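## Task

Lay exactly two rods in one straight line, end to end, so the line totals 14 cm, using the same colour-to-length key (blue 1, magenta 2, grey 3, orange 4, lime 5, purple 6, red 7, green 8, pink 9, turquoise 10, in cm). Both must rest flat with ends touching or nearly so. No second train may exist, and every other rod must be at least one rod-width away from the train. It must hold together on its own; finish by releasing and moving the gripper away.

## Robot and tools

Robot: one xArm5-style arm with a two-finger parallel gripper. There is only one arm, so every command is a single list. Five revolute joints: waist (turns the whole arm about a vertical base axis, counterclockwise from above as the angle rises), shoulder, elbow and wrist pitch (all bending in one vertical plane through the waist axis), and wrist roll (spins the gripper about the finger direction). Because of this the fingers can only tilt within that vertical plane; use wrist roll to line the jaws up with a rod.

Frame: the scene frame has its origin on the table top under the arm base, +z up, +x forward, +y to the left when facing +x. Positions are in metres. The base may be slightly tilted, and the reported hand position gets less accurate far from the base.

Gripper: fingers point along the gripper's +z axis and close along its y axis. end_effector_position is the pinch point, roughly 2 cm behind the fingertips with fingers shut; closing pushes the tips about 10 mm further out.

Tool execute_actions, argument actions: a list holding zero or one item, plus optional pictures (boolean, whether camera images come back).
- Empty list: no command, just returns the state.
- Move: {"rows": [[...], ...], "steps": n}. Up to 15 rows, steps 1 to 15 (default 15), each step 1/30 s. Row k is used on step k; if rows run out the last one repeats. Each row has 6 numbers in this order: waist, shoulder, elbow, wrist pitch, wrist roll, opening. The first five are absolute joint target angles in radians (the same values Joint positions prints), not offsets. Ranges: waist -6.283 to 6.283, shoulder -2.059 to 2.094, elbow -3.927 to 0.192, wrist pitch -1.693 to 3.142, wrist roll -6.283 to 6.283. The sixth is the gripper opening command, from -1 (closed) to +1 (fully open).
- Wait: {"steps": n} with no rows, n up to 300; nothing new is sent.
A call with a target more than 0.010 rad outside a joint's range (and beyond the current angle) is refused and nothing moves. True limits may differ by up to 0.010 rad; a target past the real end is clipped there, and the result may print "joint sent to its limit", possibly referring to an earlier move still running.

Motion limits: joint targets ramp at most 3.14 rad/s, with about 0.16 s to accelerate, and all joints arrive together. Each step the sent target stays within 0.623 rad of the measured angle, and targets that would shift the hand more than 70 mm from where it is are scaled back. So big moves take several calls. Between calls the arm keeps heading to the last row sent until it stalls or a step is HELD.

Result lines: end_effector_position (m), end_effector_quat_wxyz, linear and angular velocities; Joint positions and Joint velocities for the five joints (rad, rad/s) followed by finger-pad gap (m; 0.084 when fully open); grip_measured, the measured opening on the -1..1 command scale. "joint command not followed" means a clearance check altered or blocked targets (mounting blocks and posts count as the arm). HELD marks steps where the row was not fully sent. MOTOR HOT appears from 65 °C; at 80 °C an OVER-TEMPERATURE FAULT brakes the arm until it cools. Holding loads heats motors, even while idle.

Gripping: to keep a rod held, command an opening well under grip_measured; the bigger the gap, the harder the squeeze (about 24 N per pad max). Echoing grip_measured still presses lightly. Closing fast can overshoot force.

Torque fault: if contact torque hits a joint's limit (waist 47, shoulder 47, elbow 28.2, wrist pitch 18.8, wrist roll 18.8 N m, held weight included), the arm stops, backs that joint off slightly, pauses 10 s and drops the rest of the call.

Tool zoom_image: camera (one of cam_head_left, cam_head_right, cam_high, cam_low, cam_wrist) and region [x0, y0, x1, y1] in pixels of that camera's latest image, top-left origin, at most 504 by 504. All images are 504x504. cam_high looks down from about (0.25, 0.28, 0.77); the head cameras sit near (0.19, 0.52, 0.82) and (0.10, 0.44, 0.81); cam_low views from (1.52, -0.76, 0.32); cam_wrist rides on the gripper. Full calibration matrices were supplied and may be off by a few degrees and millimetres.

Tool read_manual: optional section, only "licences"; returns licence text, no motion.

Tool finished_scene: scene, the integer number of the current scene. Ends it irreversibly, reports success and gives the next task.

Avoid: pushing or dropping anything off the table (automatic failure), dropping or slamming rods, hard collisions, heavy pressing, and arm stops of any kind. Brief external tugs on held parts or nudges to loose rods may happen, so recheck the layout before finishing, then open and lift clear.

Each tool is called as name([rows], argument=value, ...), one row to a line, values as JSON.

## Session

execute_actions(actions=[])

Scene clock: 0.00 s of 5100.00 s.
end_effector_position=(+0.1882, +0.0643, +0.3539) grip_measured=+1.00 end_effector_quat_wxyz=(+0.264, -0.531, -0.436, +0.677) end_effector_velocity=(-0.000, -0.000, -0.000) end_effector_angular_velocity=(-0.000, +0.001, +0.000)
Joint positions: [ 0.264  0.336 -1.222  2.526 -1.068  0.084]
Joint velocities: [ 0.    -0.     0.001 -0.    -0.    -0.   ]
Motor temperatures (°C, as the motors report them): [35 36 39 39 38]
camera_calibration (this result's frames):
cam_wrist: T_world_to_cam=[[0.0858923, -0.466588, -0.880294, 0.360448], [0.299086, -0.830733, 0.469501, -0.0996579], [-0.950353, -0.30361, 0.0681964, 0.303458], [0, 0, 0, 1]] pos_world=[0.287238, 0.177524, 0.343395]

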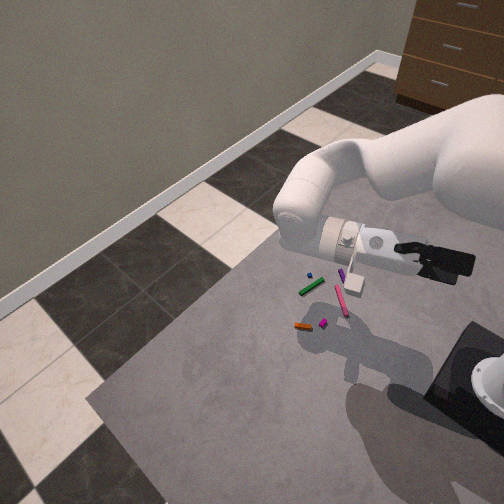

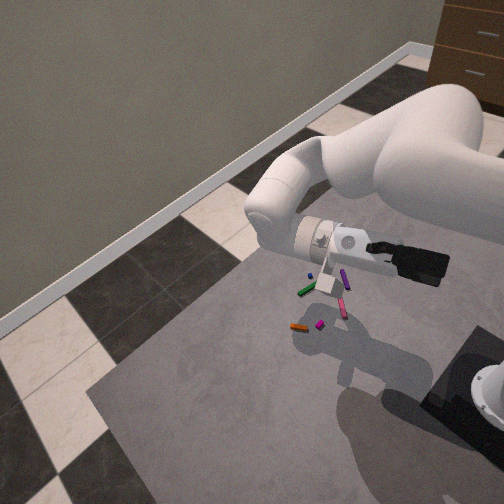

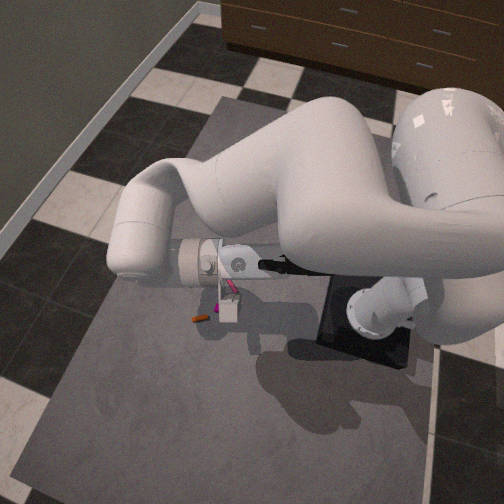

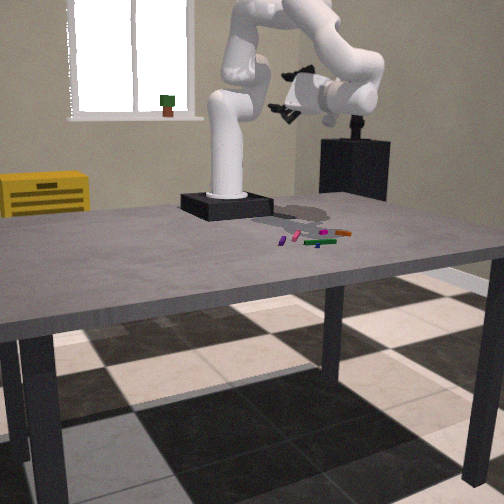

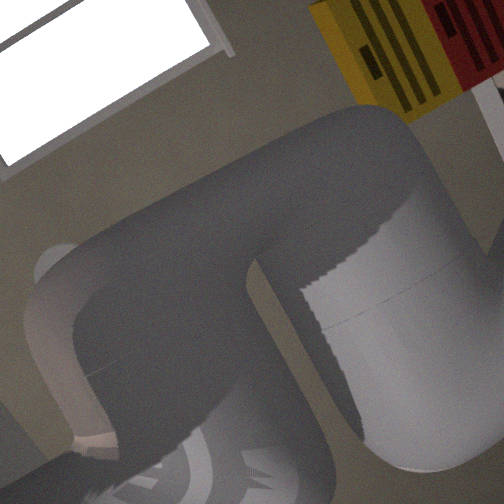

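Green + purple. Go to the view pose.

execute_actions([
  {"rows":[[-0.1,-0.408,-0.804,1.226,0,0]],"steps":15},
], pictures=false)

execute_actions([
  {"steps":40},
])

Scene clock: 3.00 s of 5100.00 s.
end_effector_position=(+0.2393, -0.0007, +0.2880) grip_measured=-0.01 end_effector_quat_wxyz=(-0.036, +0.955, +0.131, -0.262) end_effector_velocity=(+0.382, -0.043, -0.070) end_effector_angular_velocity=(-0.631, -1.915, -1.198)
Joint positions: [-0.059 -0.31  -0.854  1.714 -0.282  0.044]
Joint velocities: [-0.164 -0.409  0.216 -1.721  1.213 -0.001]
Motor temperatures (°C, as the motors report them): [35 36 39 39 38]
Steps of this call (steps 1 to 75: nothing new was sent; steps 76 to 90: all 15 steps of this action). Readings (joint positions):
76: [0.264 0.336 -1.222 2.525 -1.067]
77: [0.262 0.333 -1.219 2.521 -1.063]
79: [0.238 0.291 -1.188 2.475 -1.017]
83: [0.096 0.037 -1.031 2.223 -0.765]
90: the state above

Scene clock: 4.33 s of 5100.00 s.
end_effector_position=(+0.3526, -0.0160, +0.3030) grip_measured=-0.01 end_effector_quat_wxyz=(+0.002, +1.000, -0.024, +0.000) end_effector_velocity=(-0.000, +0.000, -0.000) end_effector_angular_velocity=(+0.000, +0.001, +0.001)
Joint positions: [-0.1   -0.408 -0.804  1.226 -0.     0.044]
Joint velocities: [ 0.001  0.     0.001  0.    -0.    -0.   ]
Motor temperatures (°C, as the motors report them): [35 36 39 39 38]
Steps of this call (steps 1 to 30: the robot went on to your last target; steps 31 to 40: nothing new was sent). Readings (joint positions):
1: [-0.064 -0.321 -0.848 1.659 -0.245]
2: [-0.067 -0.330 -0.842 1.605 -0.213]
4: [-0.075 -0.349 -0.832 1.503 -0.155]
8: [-0.091 -0.386 -0.815 1.327 -0.057]
40: the state above
The arm was judged still, so your last target was given up. Only a new action makes it travel on or press farther. Fingers that are still opening or closing keep moving.
camera_calibration (this result's frames):
cam_wrist: T_world_to_cam=[[-0.0259021, -0.999624, -0.00904362, 0.0308894], [-0.999664, 0.0259033, -0.0000181434, 0.422302], [0.000252396, 0.00904012, -0.999959, 0.432208], [0, 0, 0, 1]] pos_world=[0.422851, 0.0160316, 0.432477]

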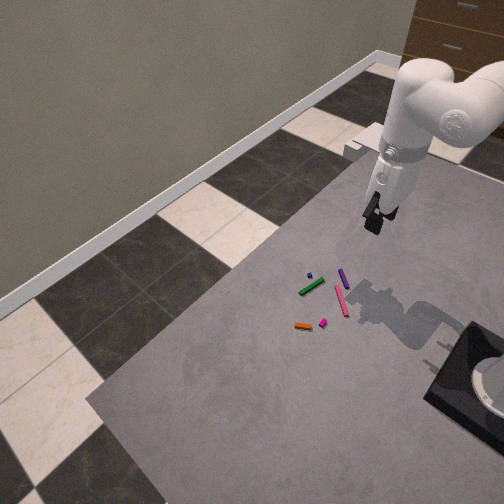

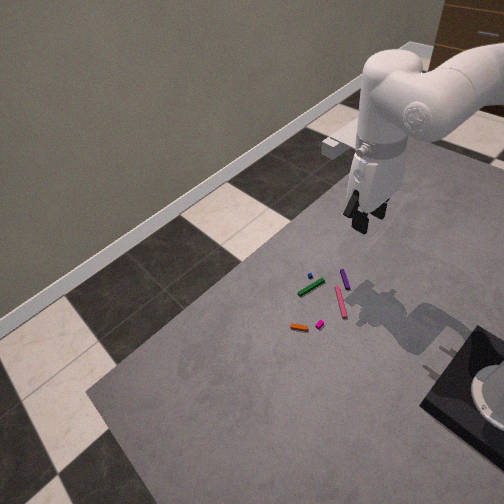

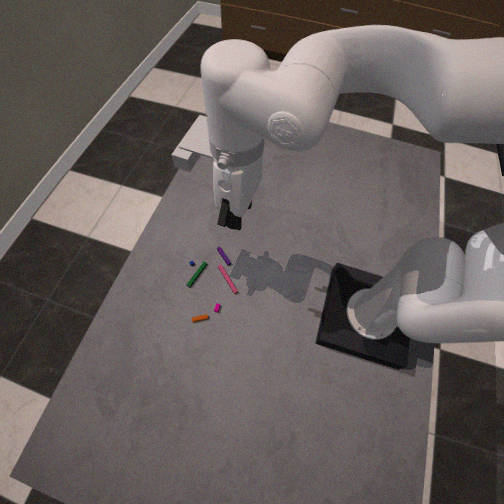

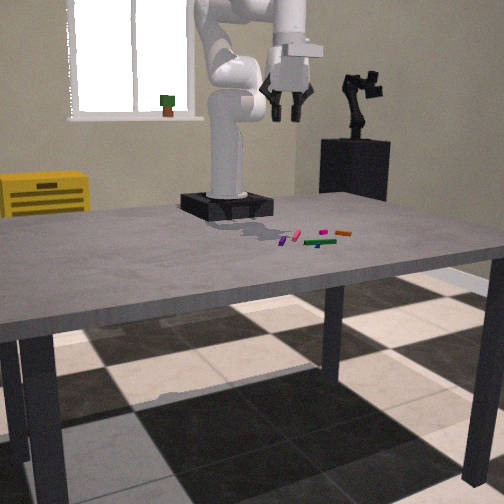

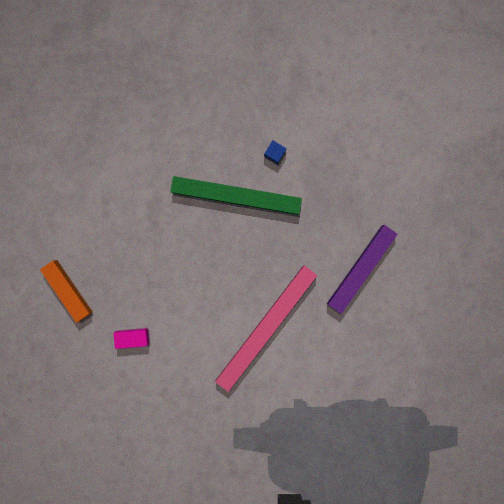

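execute_actions([
  {"rows":[[-0.1815,0.194,-0.7164,0.5364,0.546,-0.45]],"steps":15},
], pictures=false)

execute_actions([
  {"steps":28},
])

Scene clock: 14.40 s of 5100.00 s.
end_effector_position=(+0.4052, -0.0381, +0.1789) grip_measured=-0.47 end_effector_quat_wxyz=(+0.002, +0.980, -0.201, -0.003) end_effector_velocity=(+0.071, -0.053, -0.309) end_effector_angular_velocity=(-0.004, -0.014, -0.841)
Joint positions: [-0.146 -0.065 -0.754  0.84   0.31   0.024]
Joint velocities: [-0.109  0.813  0.12  -0.945  0.733 -0.001]
Motor temperatures (°C, as the motors report them): [35 36 40 39 38]
Steps of this call (steps 1 to 90: nothing new was sent; then 6.57 s passed at rest; steps 91 to 105: all 15 steps of this action). Readings (joint positions):
91: [-0.100 -0.408 -0.804 1.226 0.000]
92: [-0.100 -0.405 -0.804 1.221 0.004]
94: [-0.105 -0.369 -0.802 1.180 0.040]
98: [-0.121 -0.253 -0.780 1.060 0.140]
105: the state above

Scene clock: 15.33 s of 5100.00 s.
end_effector_position=(+0.4141, -0.0539, +0.0802) grip_measured=-0.47 end_effector_quat_wxyz=(+0.001, +0.943, -0.331, +0.001) end_effector_velocity=(+0.000, -0.000, -0.000) end_effector_angular_velocity=(-0.000, -0.000, -0.001)
Joint positions: [-0.181  0.194 -0.717  0.536  0.546  0.024]
Joint velocities: [-0.     0.001 -0.001 -0.001  0.    -0.   ]
Motor temperatures (°C, as the motors report them): [35 36 40 39 38]
Steps of this call (steps 1 to 28: the robot went on to your last target). Readings (joint positions):
1: [-0.150 -0.038 -0.750 0.808 0.335]
2: [-0.154 -0.011 -0.746 0.776 0.360]
4: [-0.161 0.044 -0.738 0.712 0.409]
8: [-0.174 0.142 -0.723 0.600 0.497]
28: the state above
camera_calibration (this result's frames):
cam_wrist: T_world_to_cam=[[-0.607754, -0.794047, -0.0111641, 0.244761], [-0.794082, 0.607808, -0.00195807, 0.43116], [0.00834041, 0.00767516, -0.999936, 0.206331], [0, 0, 0, 1]] pos_world=[0.48941, -0.0692941, 0.209895]

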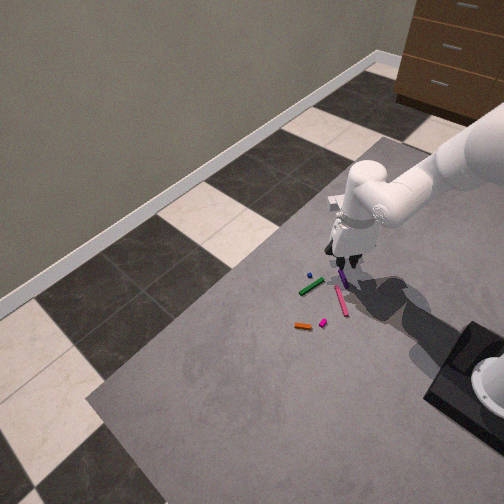

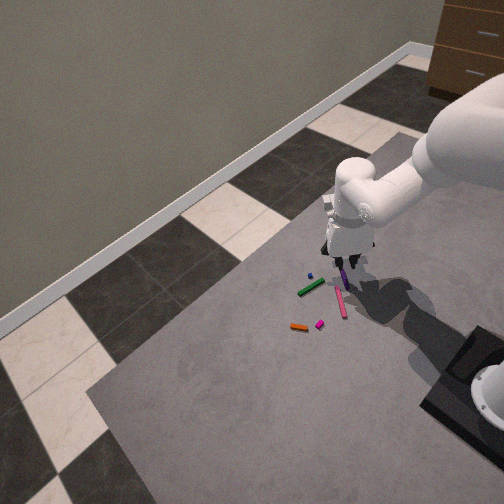

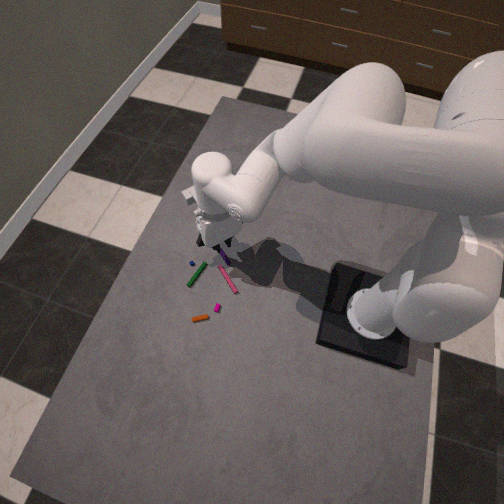

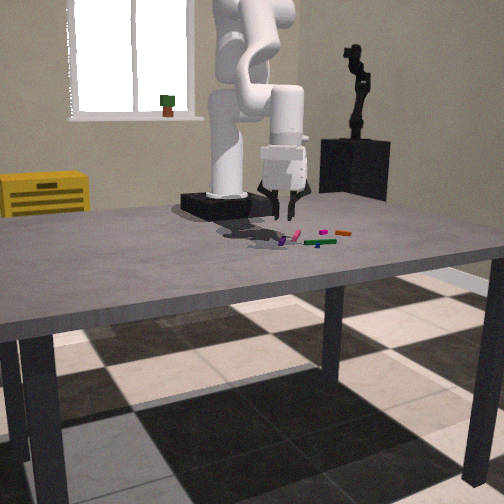

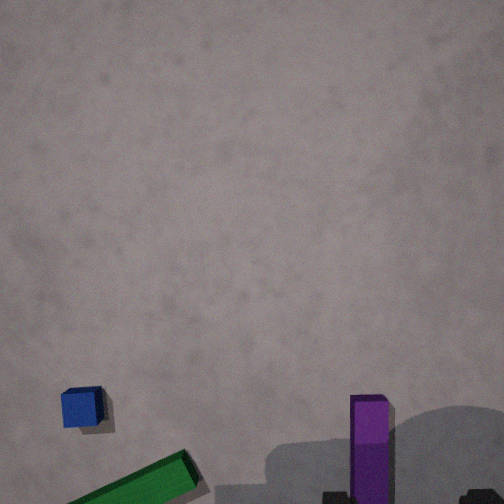

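execute_actions([
  {"rows":[[-0.1847,0.3624,-0.7218,0.3734,0.543,-0.45]],"steps":15},
], pictures=false)

execute_actions([
  {"rows":[[-0.1847,0.3624,-0.7218,0.3734,0.543,-0.45],[-0.1847,0.3624,-0.7218,0.3734,0.543,-0.45],[-0.1847,0.3624,-0.7218,0.3734,0.543,-0.55],[-0.1847,0.3624,-0.7218,0.3734,0.543,-0.65],[-0.1847,0.3624,-0.7218,0.3734,0.543,-0.75],[-0.1847,0.3624,-0.7218,0.3734,0.543,-0.85],[-0.1847,0.3624,-0.7218,0.3734,0.543,-1]],"steps":13},
], pictures=false)

execute_actions([
  {"rows":[[-0.1847,0.252,-0.716,0.478,0.543,-1]],"steps":10},
], pictures=false)

execute_actions([
  {"rows":[[-0.142,0.3212,-0.8239,0.5167,-1.444,-1]],"steps":15},
], pictures=false)

execute_actions([
  {"steps":25},
])

Scene clock: 27.70 s of 5100.00 s.
end_effector_position=(+0.4138, -0.0554, +0.0246) grip_measured=-0.47 end_effector_quat_wxyz=(+0.001, +0.943, -0.332, +0.001) end_effector_velocity=(+0.001, -0.001, -0.009) end_effector_angular_velocity=(-0.001, -0.006, -0.001)
Joint positions: [-0.185  0.358 -0.722  0.377  0.543  0.024]
Joint velocities: [-0.001  0.03  -0.002 -0.034 -0.     0.   ]
Motor temperatures (°C, as the motors report them): [35 36 40 39 38]
Steps of this call (steps 1 to 15: the robot went on to your last target; steps 16 to 90: nothing new was sent; then 8.87 s passed at rest; steps 91 to 105: all 15 steps of this action). Readings (joint positions):
91: [-0.182 0.194 -0.716 0.536 0.546]
92: [-0.182 0.198 -0.717 0.531 0.546]
94: [-0.182 0.234 -0.722 0.493 0.545]
98: [-0.184 0.328 -0.717 0.411 0.544]
105: the state above

Scene clock: 28.13 s of 5100.00 s.
end_effector_position=(+0.4133, -0.0554, +0.0233) grip_measured=-0.78 end_effector_quat_wxyz=(+0.001, +0.943, -0.332, +0.001) end_effector_velocity=(+0.000, +0.000, +0.000) end_effector_angular_velocity=(+0.000, +0.000, +0.000)
Joint positions: [-0.185  0.362 -0.722  0.374  0.543  0.01 ]
Joint velocities: [ 0.     0.    -0.001  0.001 -0.     0.   ]
Motor temperatures (°C, as the motors report them): [35 36 40 39 38]
Steps of this call (steps 1 to 13: all 13 steps of this action). Readings (joint positions):
1: [-0.185 0.359 -0.722 0.376 0.543]
2: [-0.185 0.360 -0.722 0.375 0.543]
4: [-0.185 0.361 -0.722 0.374 0.543]
8: [-0.185 0.362 -0.722 0.374 0.543]
13: the state above

Scene clock: 28.47 s of 5100.00 s.
end_effector_position=(+0.4155, -0.0555, +0.0572) grip_measured=-0.78 end_effector_quat_wxyz=(+0.001, +0.943, -0.332, +0.003) end_effector_velocity=(-0.023, +0.003, +0.022) end_effector_angular_velocity=(+0.008, +0.057, -0.000)
Joint positions: [-0.185  0.262 -0.718  0.466  0.543  0.01 ]
Joint velocities: [ 0.001 -0.099  0.034  0.123  0.001 -0.   ]
Motor temperatures (°C, as the motors report them): [35 36 40 39 38]
Steps of this call (steps 1 to 10: all 10 steps of this action). Readings (joint positions):
1: [-0.185 0.362 -0.722 0.374 0.543]
2: [-0.185 0.359 -0.722 0.377 0.543]
4: [-0.185 0.332 -0.717 0.406 0.543]
8: [-0.185 0.273 -0.720 0.455 0.543]
10: the state above

Scene clock: 28.97 s of 5100.00 s.
end_effector_position=(+0.4426, -0.0409, +0.0599) grip_measured=-0.78 end_effector_quat_wxyz=(+0.002, +0.991, +0.136, -0.000) end_effector_velocity=(+0.011, +0.008, -0.002) end_effector_angular_velocity=(-0.000, +0.017, +2.436)
Joint positions: [-0.144  0.318 -0.819  0.515 -0.365  0.01 ]
Joint velocities: [ 0.019  0.033 -0.048  0.023 -2.417  0.   ]
Motor temperatures (°C, as the motors report them): [35 36 40 39 38]
Steps of this call (steps 1 to 15: all 15 steps of this action). Readings (joint positions):
1: [-0.185 0.259 -0.717 0.470 0.543]
2: [-0.184 0.259 -0.718 0.473 0.538]
4: [-0.182 0.263 -0.727 0.479 0.492]
8: [-0.163 0.291 -0.774 0.497 0.216]
15: the state above

Scene clock: 29.80 s of 5100.00 s.
end_effector_position=(+0.4466, -0.0402, +0.0620) grip_measured=-0.78 end_effector_quat_wxyz=(+0.004, +0.780, +0.626, +0.001) end_effector_velocity=(+0.017, -0.002, +0.015) end_effector_angular_velocity=(-0.004, -0.044, +0.016)
Joint positions: [-0.142  0.319 -0.827  0.516 -1.442  0.01 ]
Joint velocities: [-0.    -0.014 -0.024 -0.006 -0.016 -0.   ]
Motor temperatures (°C, as the motors report them): [35 36 40 39 38]
Steps of this call (steps 1 to 25: the robot went on to your last target). Readings (joint positions):
1: [-0.143 0.319 -0.820 0.515 -0.446]
2: [-0.143 0.320 -0.821 0.516 -0.527]
4: [-0.143 0.320 -0.822 0.516 -0.690]
8: [-0.142 0.321 -0.823 0.517 -1.013]
25: the state above
camera_calibration (this result's frames):
cam_wrist: T_world_to_cam=[[0.980841, -0.194729, -0.00555837, -0.410463], [-0.194716, -0.980855, 0.00293766, 0.116718], [-0.006024, -0.00179908, -0.99998, 0.19379], [0, 0, 0, 1]] pos_world=[0.426494, 0.0349027, 0.191162]

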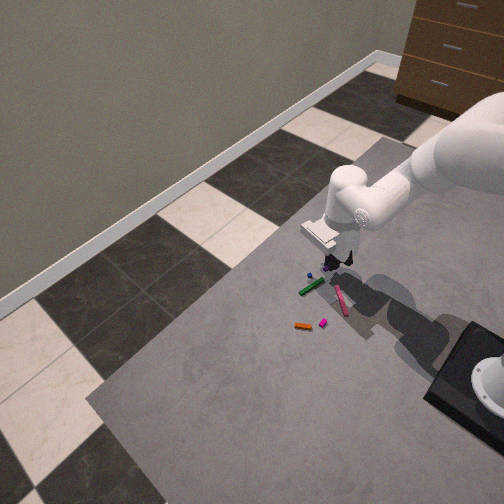

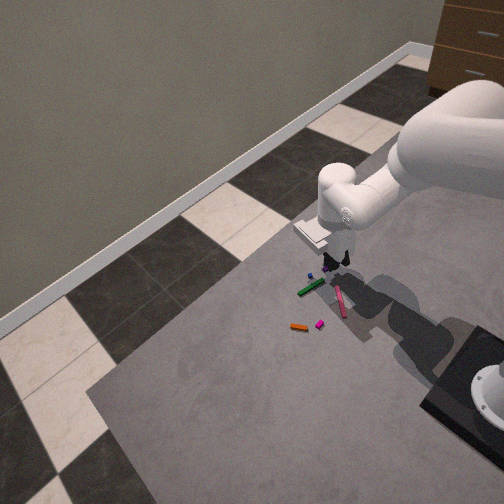

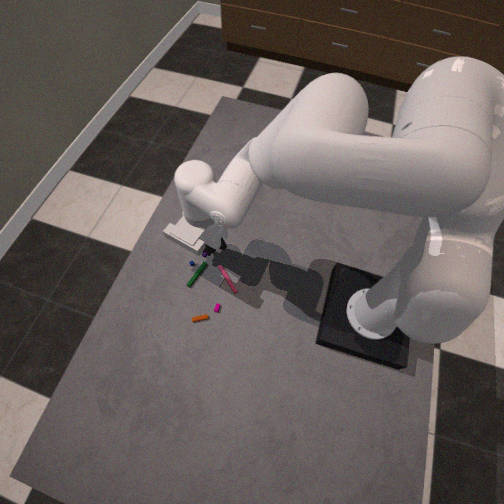

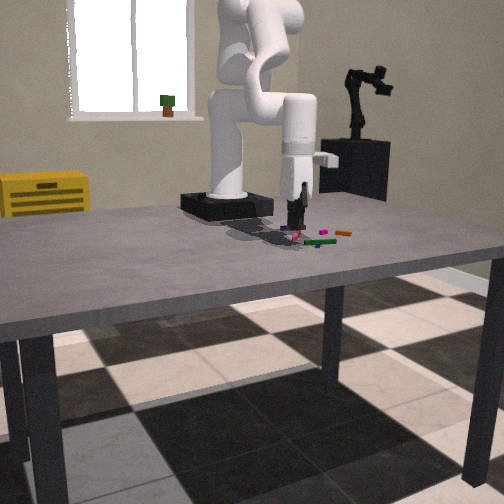

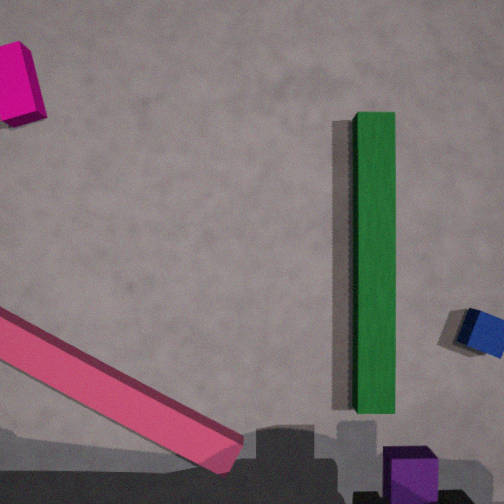

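A tug was happening; look again.

execute_actions([
  {"rows":[[-0.142,0.3212,-0.8239,0.5167,-1.444,-1]],"steps":15},
])

Scene clock: 36.23 s of 5100.00 s.
end_effector_position=(+0.4440, -0.0402, +0.0600) grip_measured=-0.78 end_effector_quat_wxyz=(+0.001, +0.780, +0.626, -0.001) end_effector_velocity=(-0.001, -0.001, -0.001) end_effector_angular_velocity=(+0.000, +0.002, -0.002)
Joint positions: [-0.142  0.321 -0.824  0.517 -1.444  0.01 ]
Joint velocities: [-0.002  0.     0.001  0.     0.    -0.   ]
Motor temperatures (°C, as the motors report them): [35 36 40 39 38]
Steps of this call (steps 1 to 30: the robot went on to your last target; steps 31 to 100: nothing new was sent; then 2.60 s passed at rest; steps 101 to 115: all 15 steps of this action). Readings (joint positions):
101: [-0.142 0.321 -0.824 0.517 -1.444]
102: [-0.142 0.321 -0.824 0.517 -1.444]
104: [-0.142 0.321 -0.824 0.517 -1.444]
108: [-0.142 0.321 -0.824 0.517 -1.444]
115: the state above
camera_calibration (this result's frames):
cam_wrist: T_world_to_cam=[[0.981026, -0.193505, -0.0120093, -0.407622], [-0.193475, -0.981099, 0.00361997, 0.115691], [-0.0124828, -0.00122779, -0.999921, 0.194649], [0, 0, 0, 1]] pos_world=[0.4247, 0.0348661, 0.189319]

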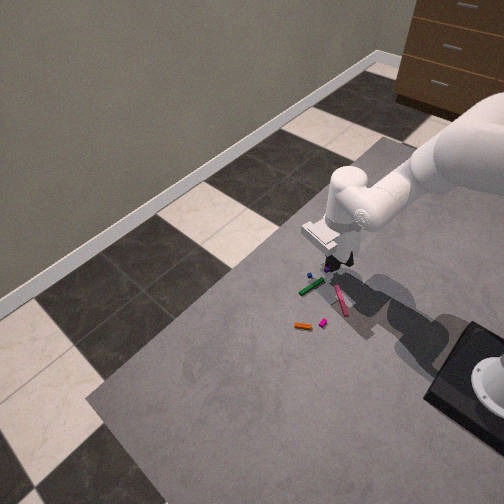

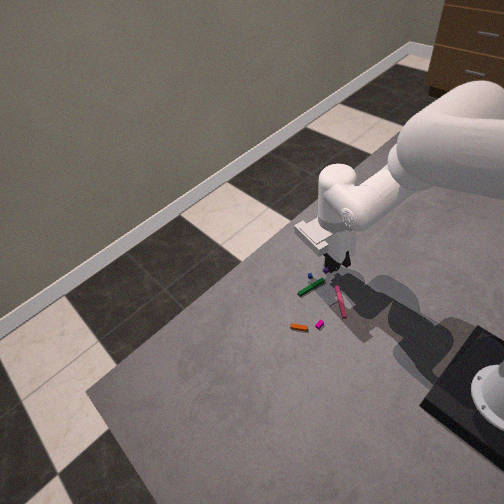

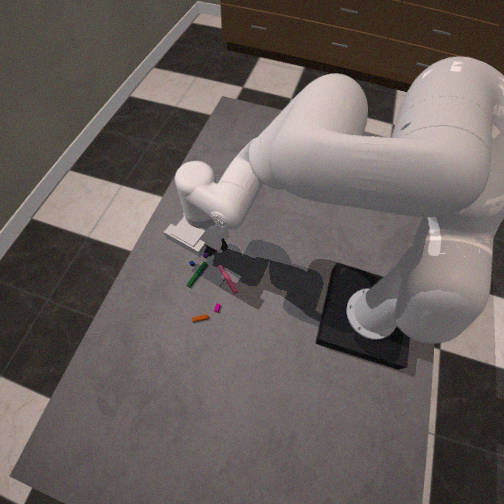

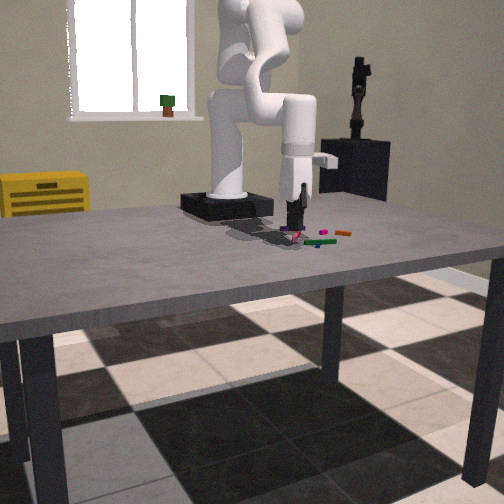

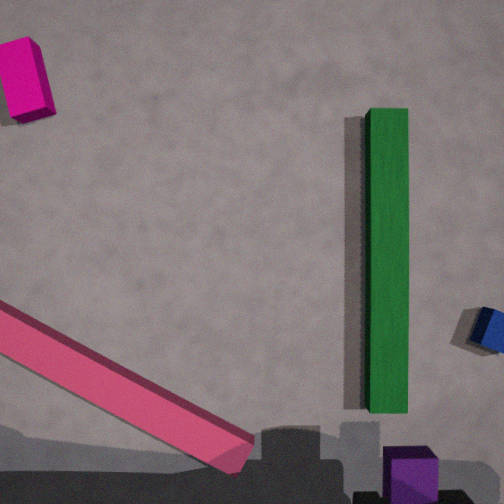

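execute_actions([
  {"rows":[[-0.1425,0.3928,-0.8362,0.4574,-1.441,-1]],"steps":15},
], pictures=false)

execute_actions([
  {"steps":10},
])

Scene clock: 41.60 s of 5100.00 s.
end_effector_position=(+0.4463, -0.0407, +0.0366) grip_measured=-0.78 end_effector_quat_wxyz=(+0.002, +0.781, +0.625, -0.001) end_effector_velocity=(-0.000, +0.000, -0.005) end_effector_angular_velocity=(+0.000, +0.001, +0.000)
Joint positions: [-0.142  0.391 -0.836  0.458 -1.441  0.01 ]
Joint velocities: [ 0.001  0.012 -0.001 -0.011  0.001 -0.   ]
Motor temperatures (°C, as the motors report them): [35 36 40 39 38]
Steps of this call (steps 1 to 15: the robot went on to your last target; steps 16 to 90: nothing new was sent; then 1.87 s passed at rest; steps 91 to 105: all 15 steps of this action). Readings (joint positions):
91: [-0.142 0.321 -0.824 0.516 -1.444]
92: [-0.142 0.325 -0.825 0.513 -1.444]
94: [-0.142 0.345 -0.830 0.495 -1.443]
98: [-0.142 0.381 -0.832 0.469 -1.442]
105: the state above

Scene clock: 41.93 s of 5100.00 s.
end_effector_position=(+0.4462, -0.0407, +0.0360) grip_measured=-0.78 end_effector_quat_wxyz=(+0.001, +0.781, +0.625, -0.001) end_effector_velocity=(+0.000, +0.000, -0.000) end_effector_angular_velocity=(-0.000, -0.000, +0.000)
Joint positions: [-0.142  0.393 -0.836  0.457 -1.441  0.01 ]
Joint velocities: [ 0.     0.001 -0.    -0.001 -0.     0.   ]
Motor temperatures (°C, as the motors report them): [35 36 40 39 38]
Steps of this call (steps 1 to 10: the robot went on to your last target). Readings (joint positions):
1: [-0.142 0.392 -0.836 0.458 -1.441]
2: [-0.142 0.392 -0.836 0.458 -1.441]
4: [-0.142 0.392 -0.836 0.458 -1.441]
8: [-0.142 0.393 -0.836 0.457 -1.441]
10: the state above
camera_calibration (this result's frames):
cam_wrist: T_world_to_cam=[[0.980345, -0.196932, -0.0118692, -0.409924], [-0.196903, -0.980416, 0.0035956, 0.117259], [-0.0123449, -0.00118785, -0.999923, 0.170666], [0, 0, 0, 1]] pos_world=[0.427063, 0.034438, 0.165366]

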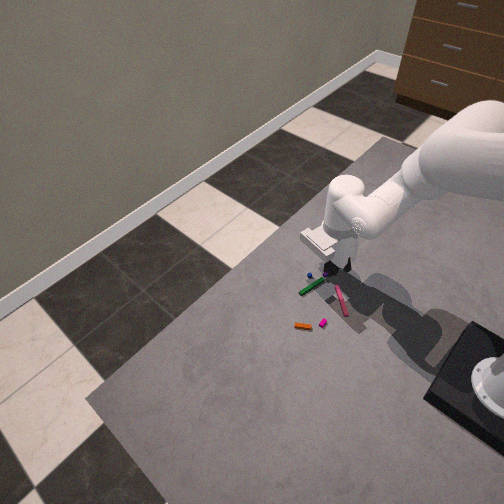

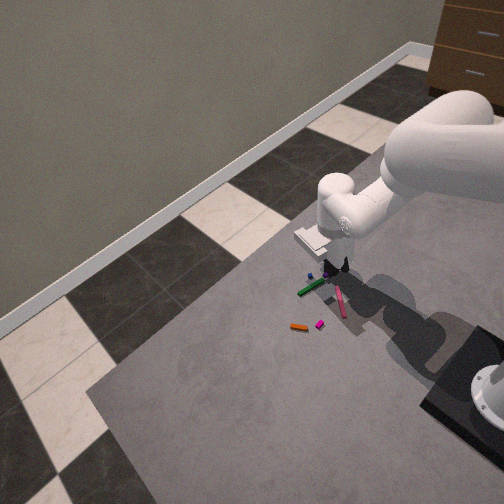

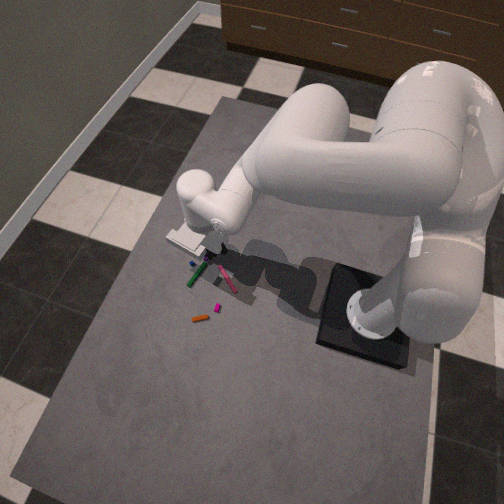

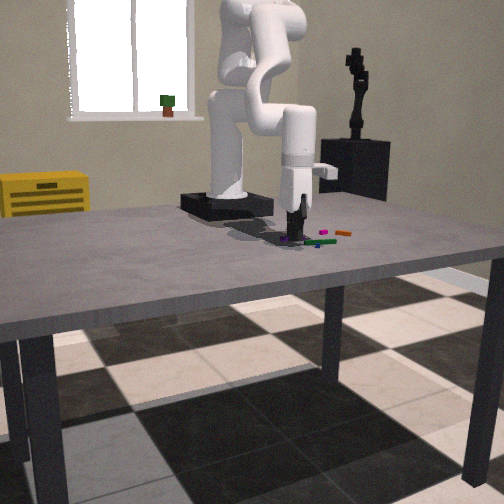

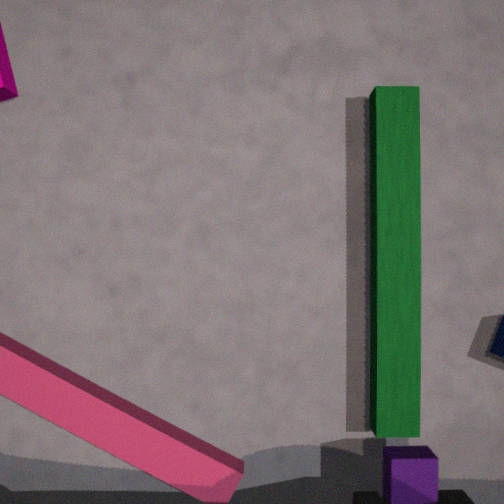

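execute_actions([
  {"rows":[[-0.1425,0.4278,-0.8392,0.4254,-1.441,-1]],"steps":15},
], pictures=false)

execute_actions([
  {"rows":[[-0.14,0.4278,-0.8392,0.4254,-1.439,-1],[-0.14,0.4278,-0.8392,0.4254,-1.439,-1],[-0.14,0.4278,-0.8392,0.4254,-1.439,-1],[-0.14,0.4278,-0.8392,0.4254,-1.439,-1],[-0.14,0.4278,-0.8392,0.4254,-1.439,-1],[-0.14,0.4278,-0.8392,0.4254,-1.439,-1],[-0.14,0.4278,-0.8392,0.4254,-1.439,-1],[-0.14,0.4278,-0.8392,0.4254,-1.439,-0.75],[-0.14,0.4278,-0.8392,0.4254,-1.439,-0.65],[-0.14,0.4278,-0.8392,0.4254,-1.439,-0.5],[-0.14,0.4278,-0.8392,0.4254,-1.439,-0.4]],"steps":15},
], pictures=false)

execute_actions([
  {"rows":[[-0.14,0.4278,-0.8392,0.4254,-1.439,-0.4],[-0.14,0.4278,-0.8392,0.4254,-1.439,-0.4],[-0.14,0.15,-0.82,0.684,-1.439,-0.4]],"steps":15},
], pictures=false)

execute_actions([
  {"steps":15},
])

Scene clock: 49.83 s of 5100.00 s.
end_effector_position=(+0.4459, -0.0407, +0.0238) grip_measured=-0.78 end_effector_quat_wxyz=(+0.002, +0.781, +0.625, -0.001) end_effector_velocity=(+0.000, +0.000, -0.002) end_effector_angular_velocity=(-0.000, -0.002, +0.000)
Joint positions: [-0.142  0.427 -0.839  0.426 -1.441  0.01 ]
Joint velocities: [ 0.     0.006 -0.001 -0.007 -0.    -0.   ]
Motor temperatures (°C, as the motors report them): [35 36 40 39 38]
Steps of this call (steps 1 to 15: the robot went on to your last target; steps 16 to 90: nothing new was sent; then 4.40 s passed at rest; steps 91 to 105: all 15 steps of this action). Readings (joint positions):
91: [-0.142 0.393 -0.836 0.457 -1.441]
92: [-0.142 0.395 -0.837 0.454 -1.441]
94: [-0.142 0.406 -0.838 0.445 -1.441]
98: [-0.143 0.422 -0.838 0.432 -1.441]
105: the state above

Scene clock: 50.33 s of 5100.00 s.
end_effector_position=(+0.4458, -0.0396, +0.0234) grip_measured=-0.47 end_effector_quat_wxyz=(+0.001, +0.780, +0.625, -0.001) end_effector_velocity=(-0.001, +0.000, -0.001) end_effector_angular_velocity=(+0.000, +0.002, -0.000)
Joint positions: [-0.14   0.428 -0.839  0.425 -1.439  0.023]
Joint velocities: [-0.     0.     0.001  0.001  0.     0.029]
Motor temperatures (°C, as the motors report them): [35 36 40 39 38]
Steps of this call (steps 1 to 15: all 15 steps of this action). Readings (joint positions):
1: [-0.142 0.427 -0.839 0.426 -1.441]
2: [-0.142 0.427 -0.839 0.426 -1.441]
4: [-0.141 0.428 -0.839 0.426 -1.440]
8: [-0.140 0.428 -0.839 0.425 -1.439]
15: the state above

Scene clock: 50.83 s of 5100.00 s.
end_effector_position=(+0.4414, -0.0388, +0.1160) grip_measured=-0.42 end_effector_quat_wxyz=(+0.003, +0.780, +0.625, +0.001) end_effector_velocity=(-0.037, +0.003, +0.059) end_effector_angular_velocity=(+0.006, +0.064, -0.001)
Joint positions: [-0.14   0.171 -0.823  0.662 -1.439  0.026]
Joint velocities: [-0.001 -0.206  0.045  0.225  0.     0.   ]
Motor temperatures (°C, as the motors report them): [35 36 40 39 38]
Steps of this call (steps 1 to 15: all 15 steps of this action). Readings (joint positions):
1: [-0.140 0.428 -0.839 0.425 -1.439]
2: [-0.140 0.428 -0.839 0.425 -1.439]
4: [-0.140 0.424 -0.838 0.430 -1.439]
8: [-0.140 0.320 -0.830 0.527 -1.439]
15: the state above

Scene clock: 51.33 s of 5100.00 s.
end_effector_position=(+0.4385, -0.0386, +0.1224) grip_measured=-0.42 end_effector_quat_wxyz=(+0.001, +0.780, +0.625, -0.001) end_effector_velocity=(+0.000, +0.000, +0.001) end_effector_angular_velocity=(-0.000, -0.002, +0.000)
Joint positions: [-0.14   0.15  -0.82   0.684 -1.439  0.026]
Joint velocities: [ 0.001 -0.003  0.     0.001  0.001  0.   ]
Motor temperatures (°C, as the motors report them): [35 36 40 39 38]
Steps of this call (steps 1 to 15: the robot went on to your last target). Readings (joint positions):
1: [-0.140 0.165 -0.822 0.668 -1.439]
2: [-0.140 0.161 -0.821 0.673 -1.439]
4: [-0.140 0.157 -0.819 0.679 -1.439]
8: [-0.140 0.152 -0.820 0.683 -1.439]
15: the state above
camera_calibration (this result's frames):
cam_wrist: T_world_to_cam=[[0.980434, -0.196452, -0.0124684, -0.40089], [-0.196421, -0.980513, 0.00369659, 0.117259], [-0.0129516, -0.00117521, -0.999915, 0.257167], [0, 0, 0, 1]] pos_world=[0.419409, 0.03652, 0.251713]

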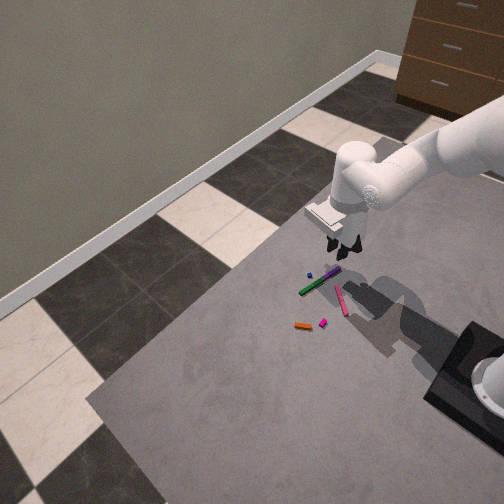

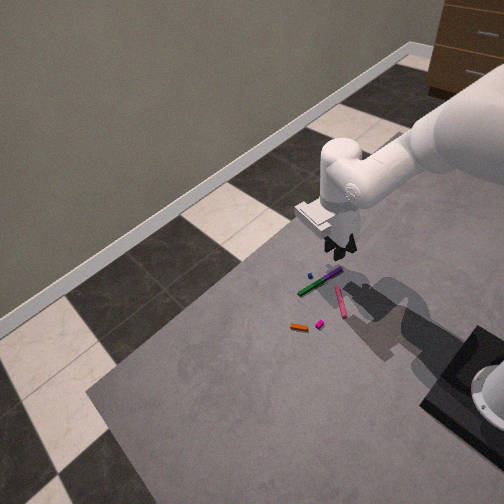

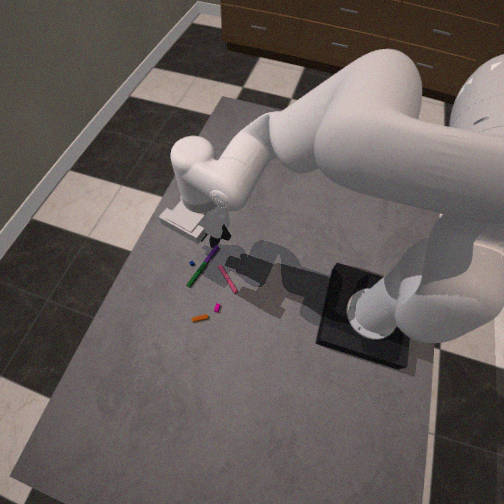

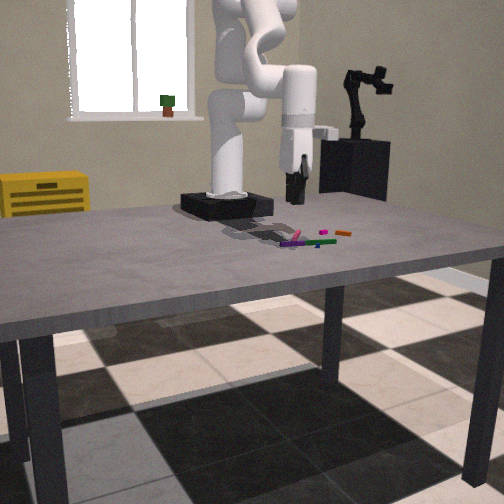

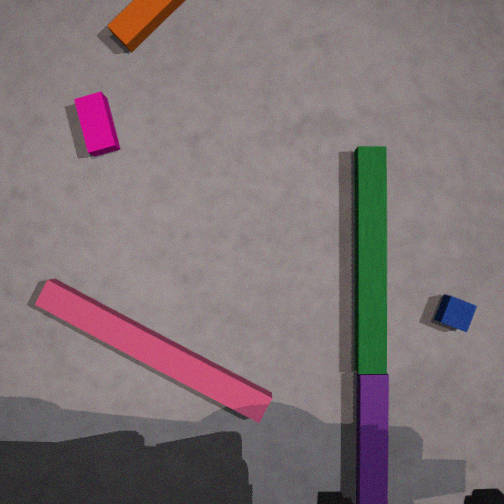

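finished_scene(scene=2)

The scene is finished: the task was done.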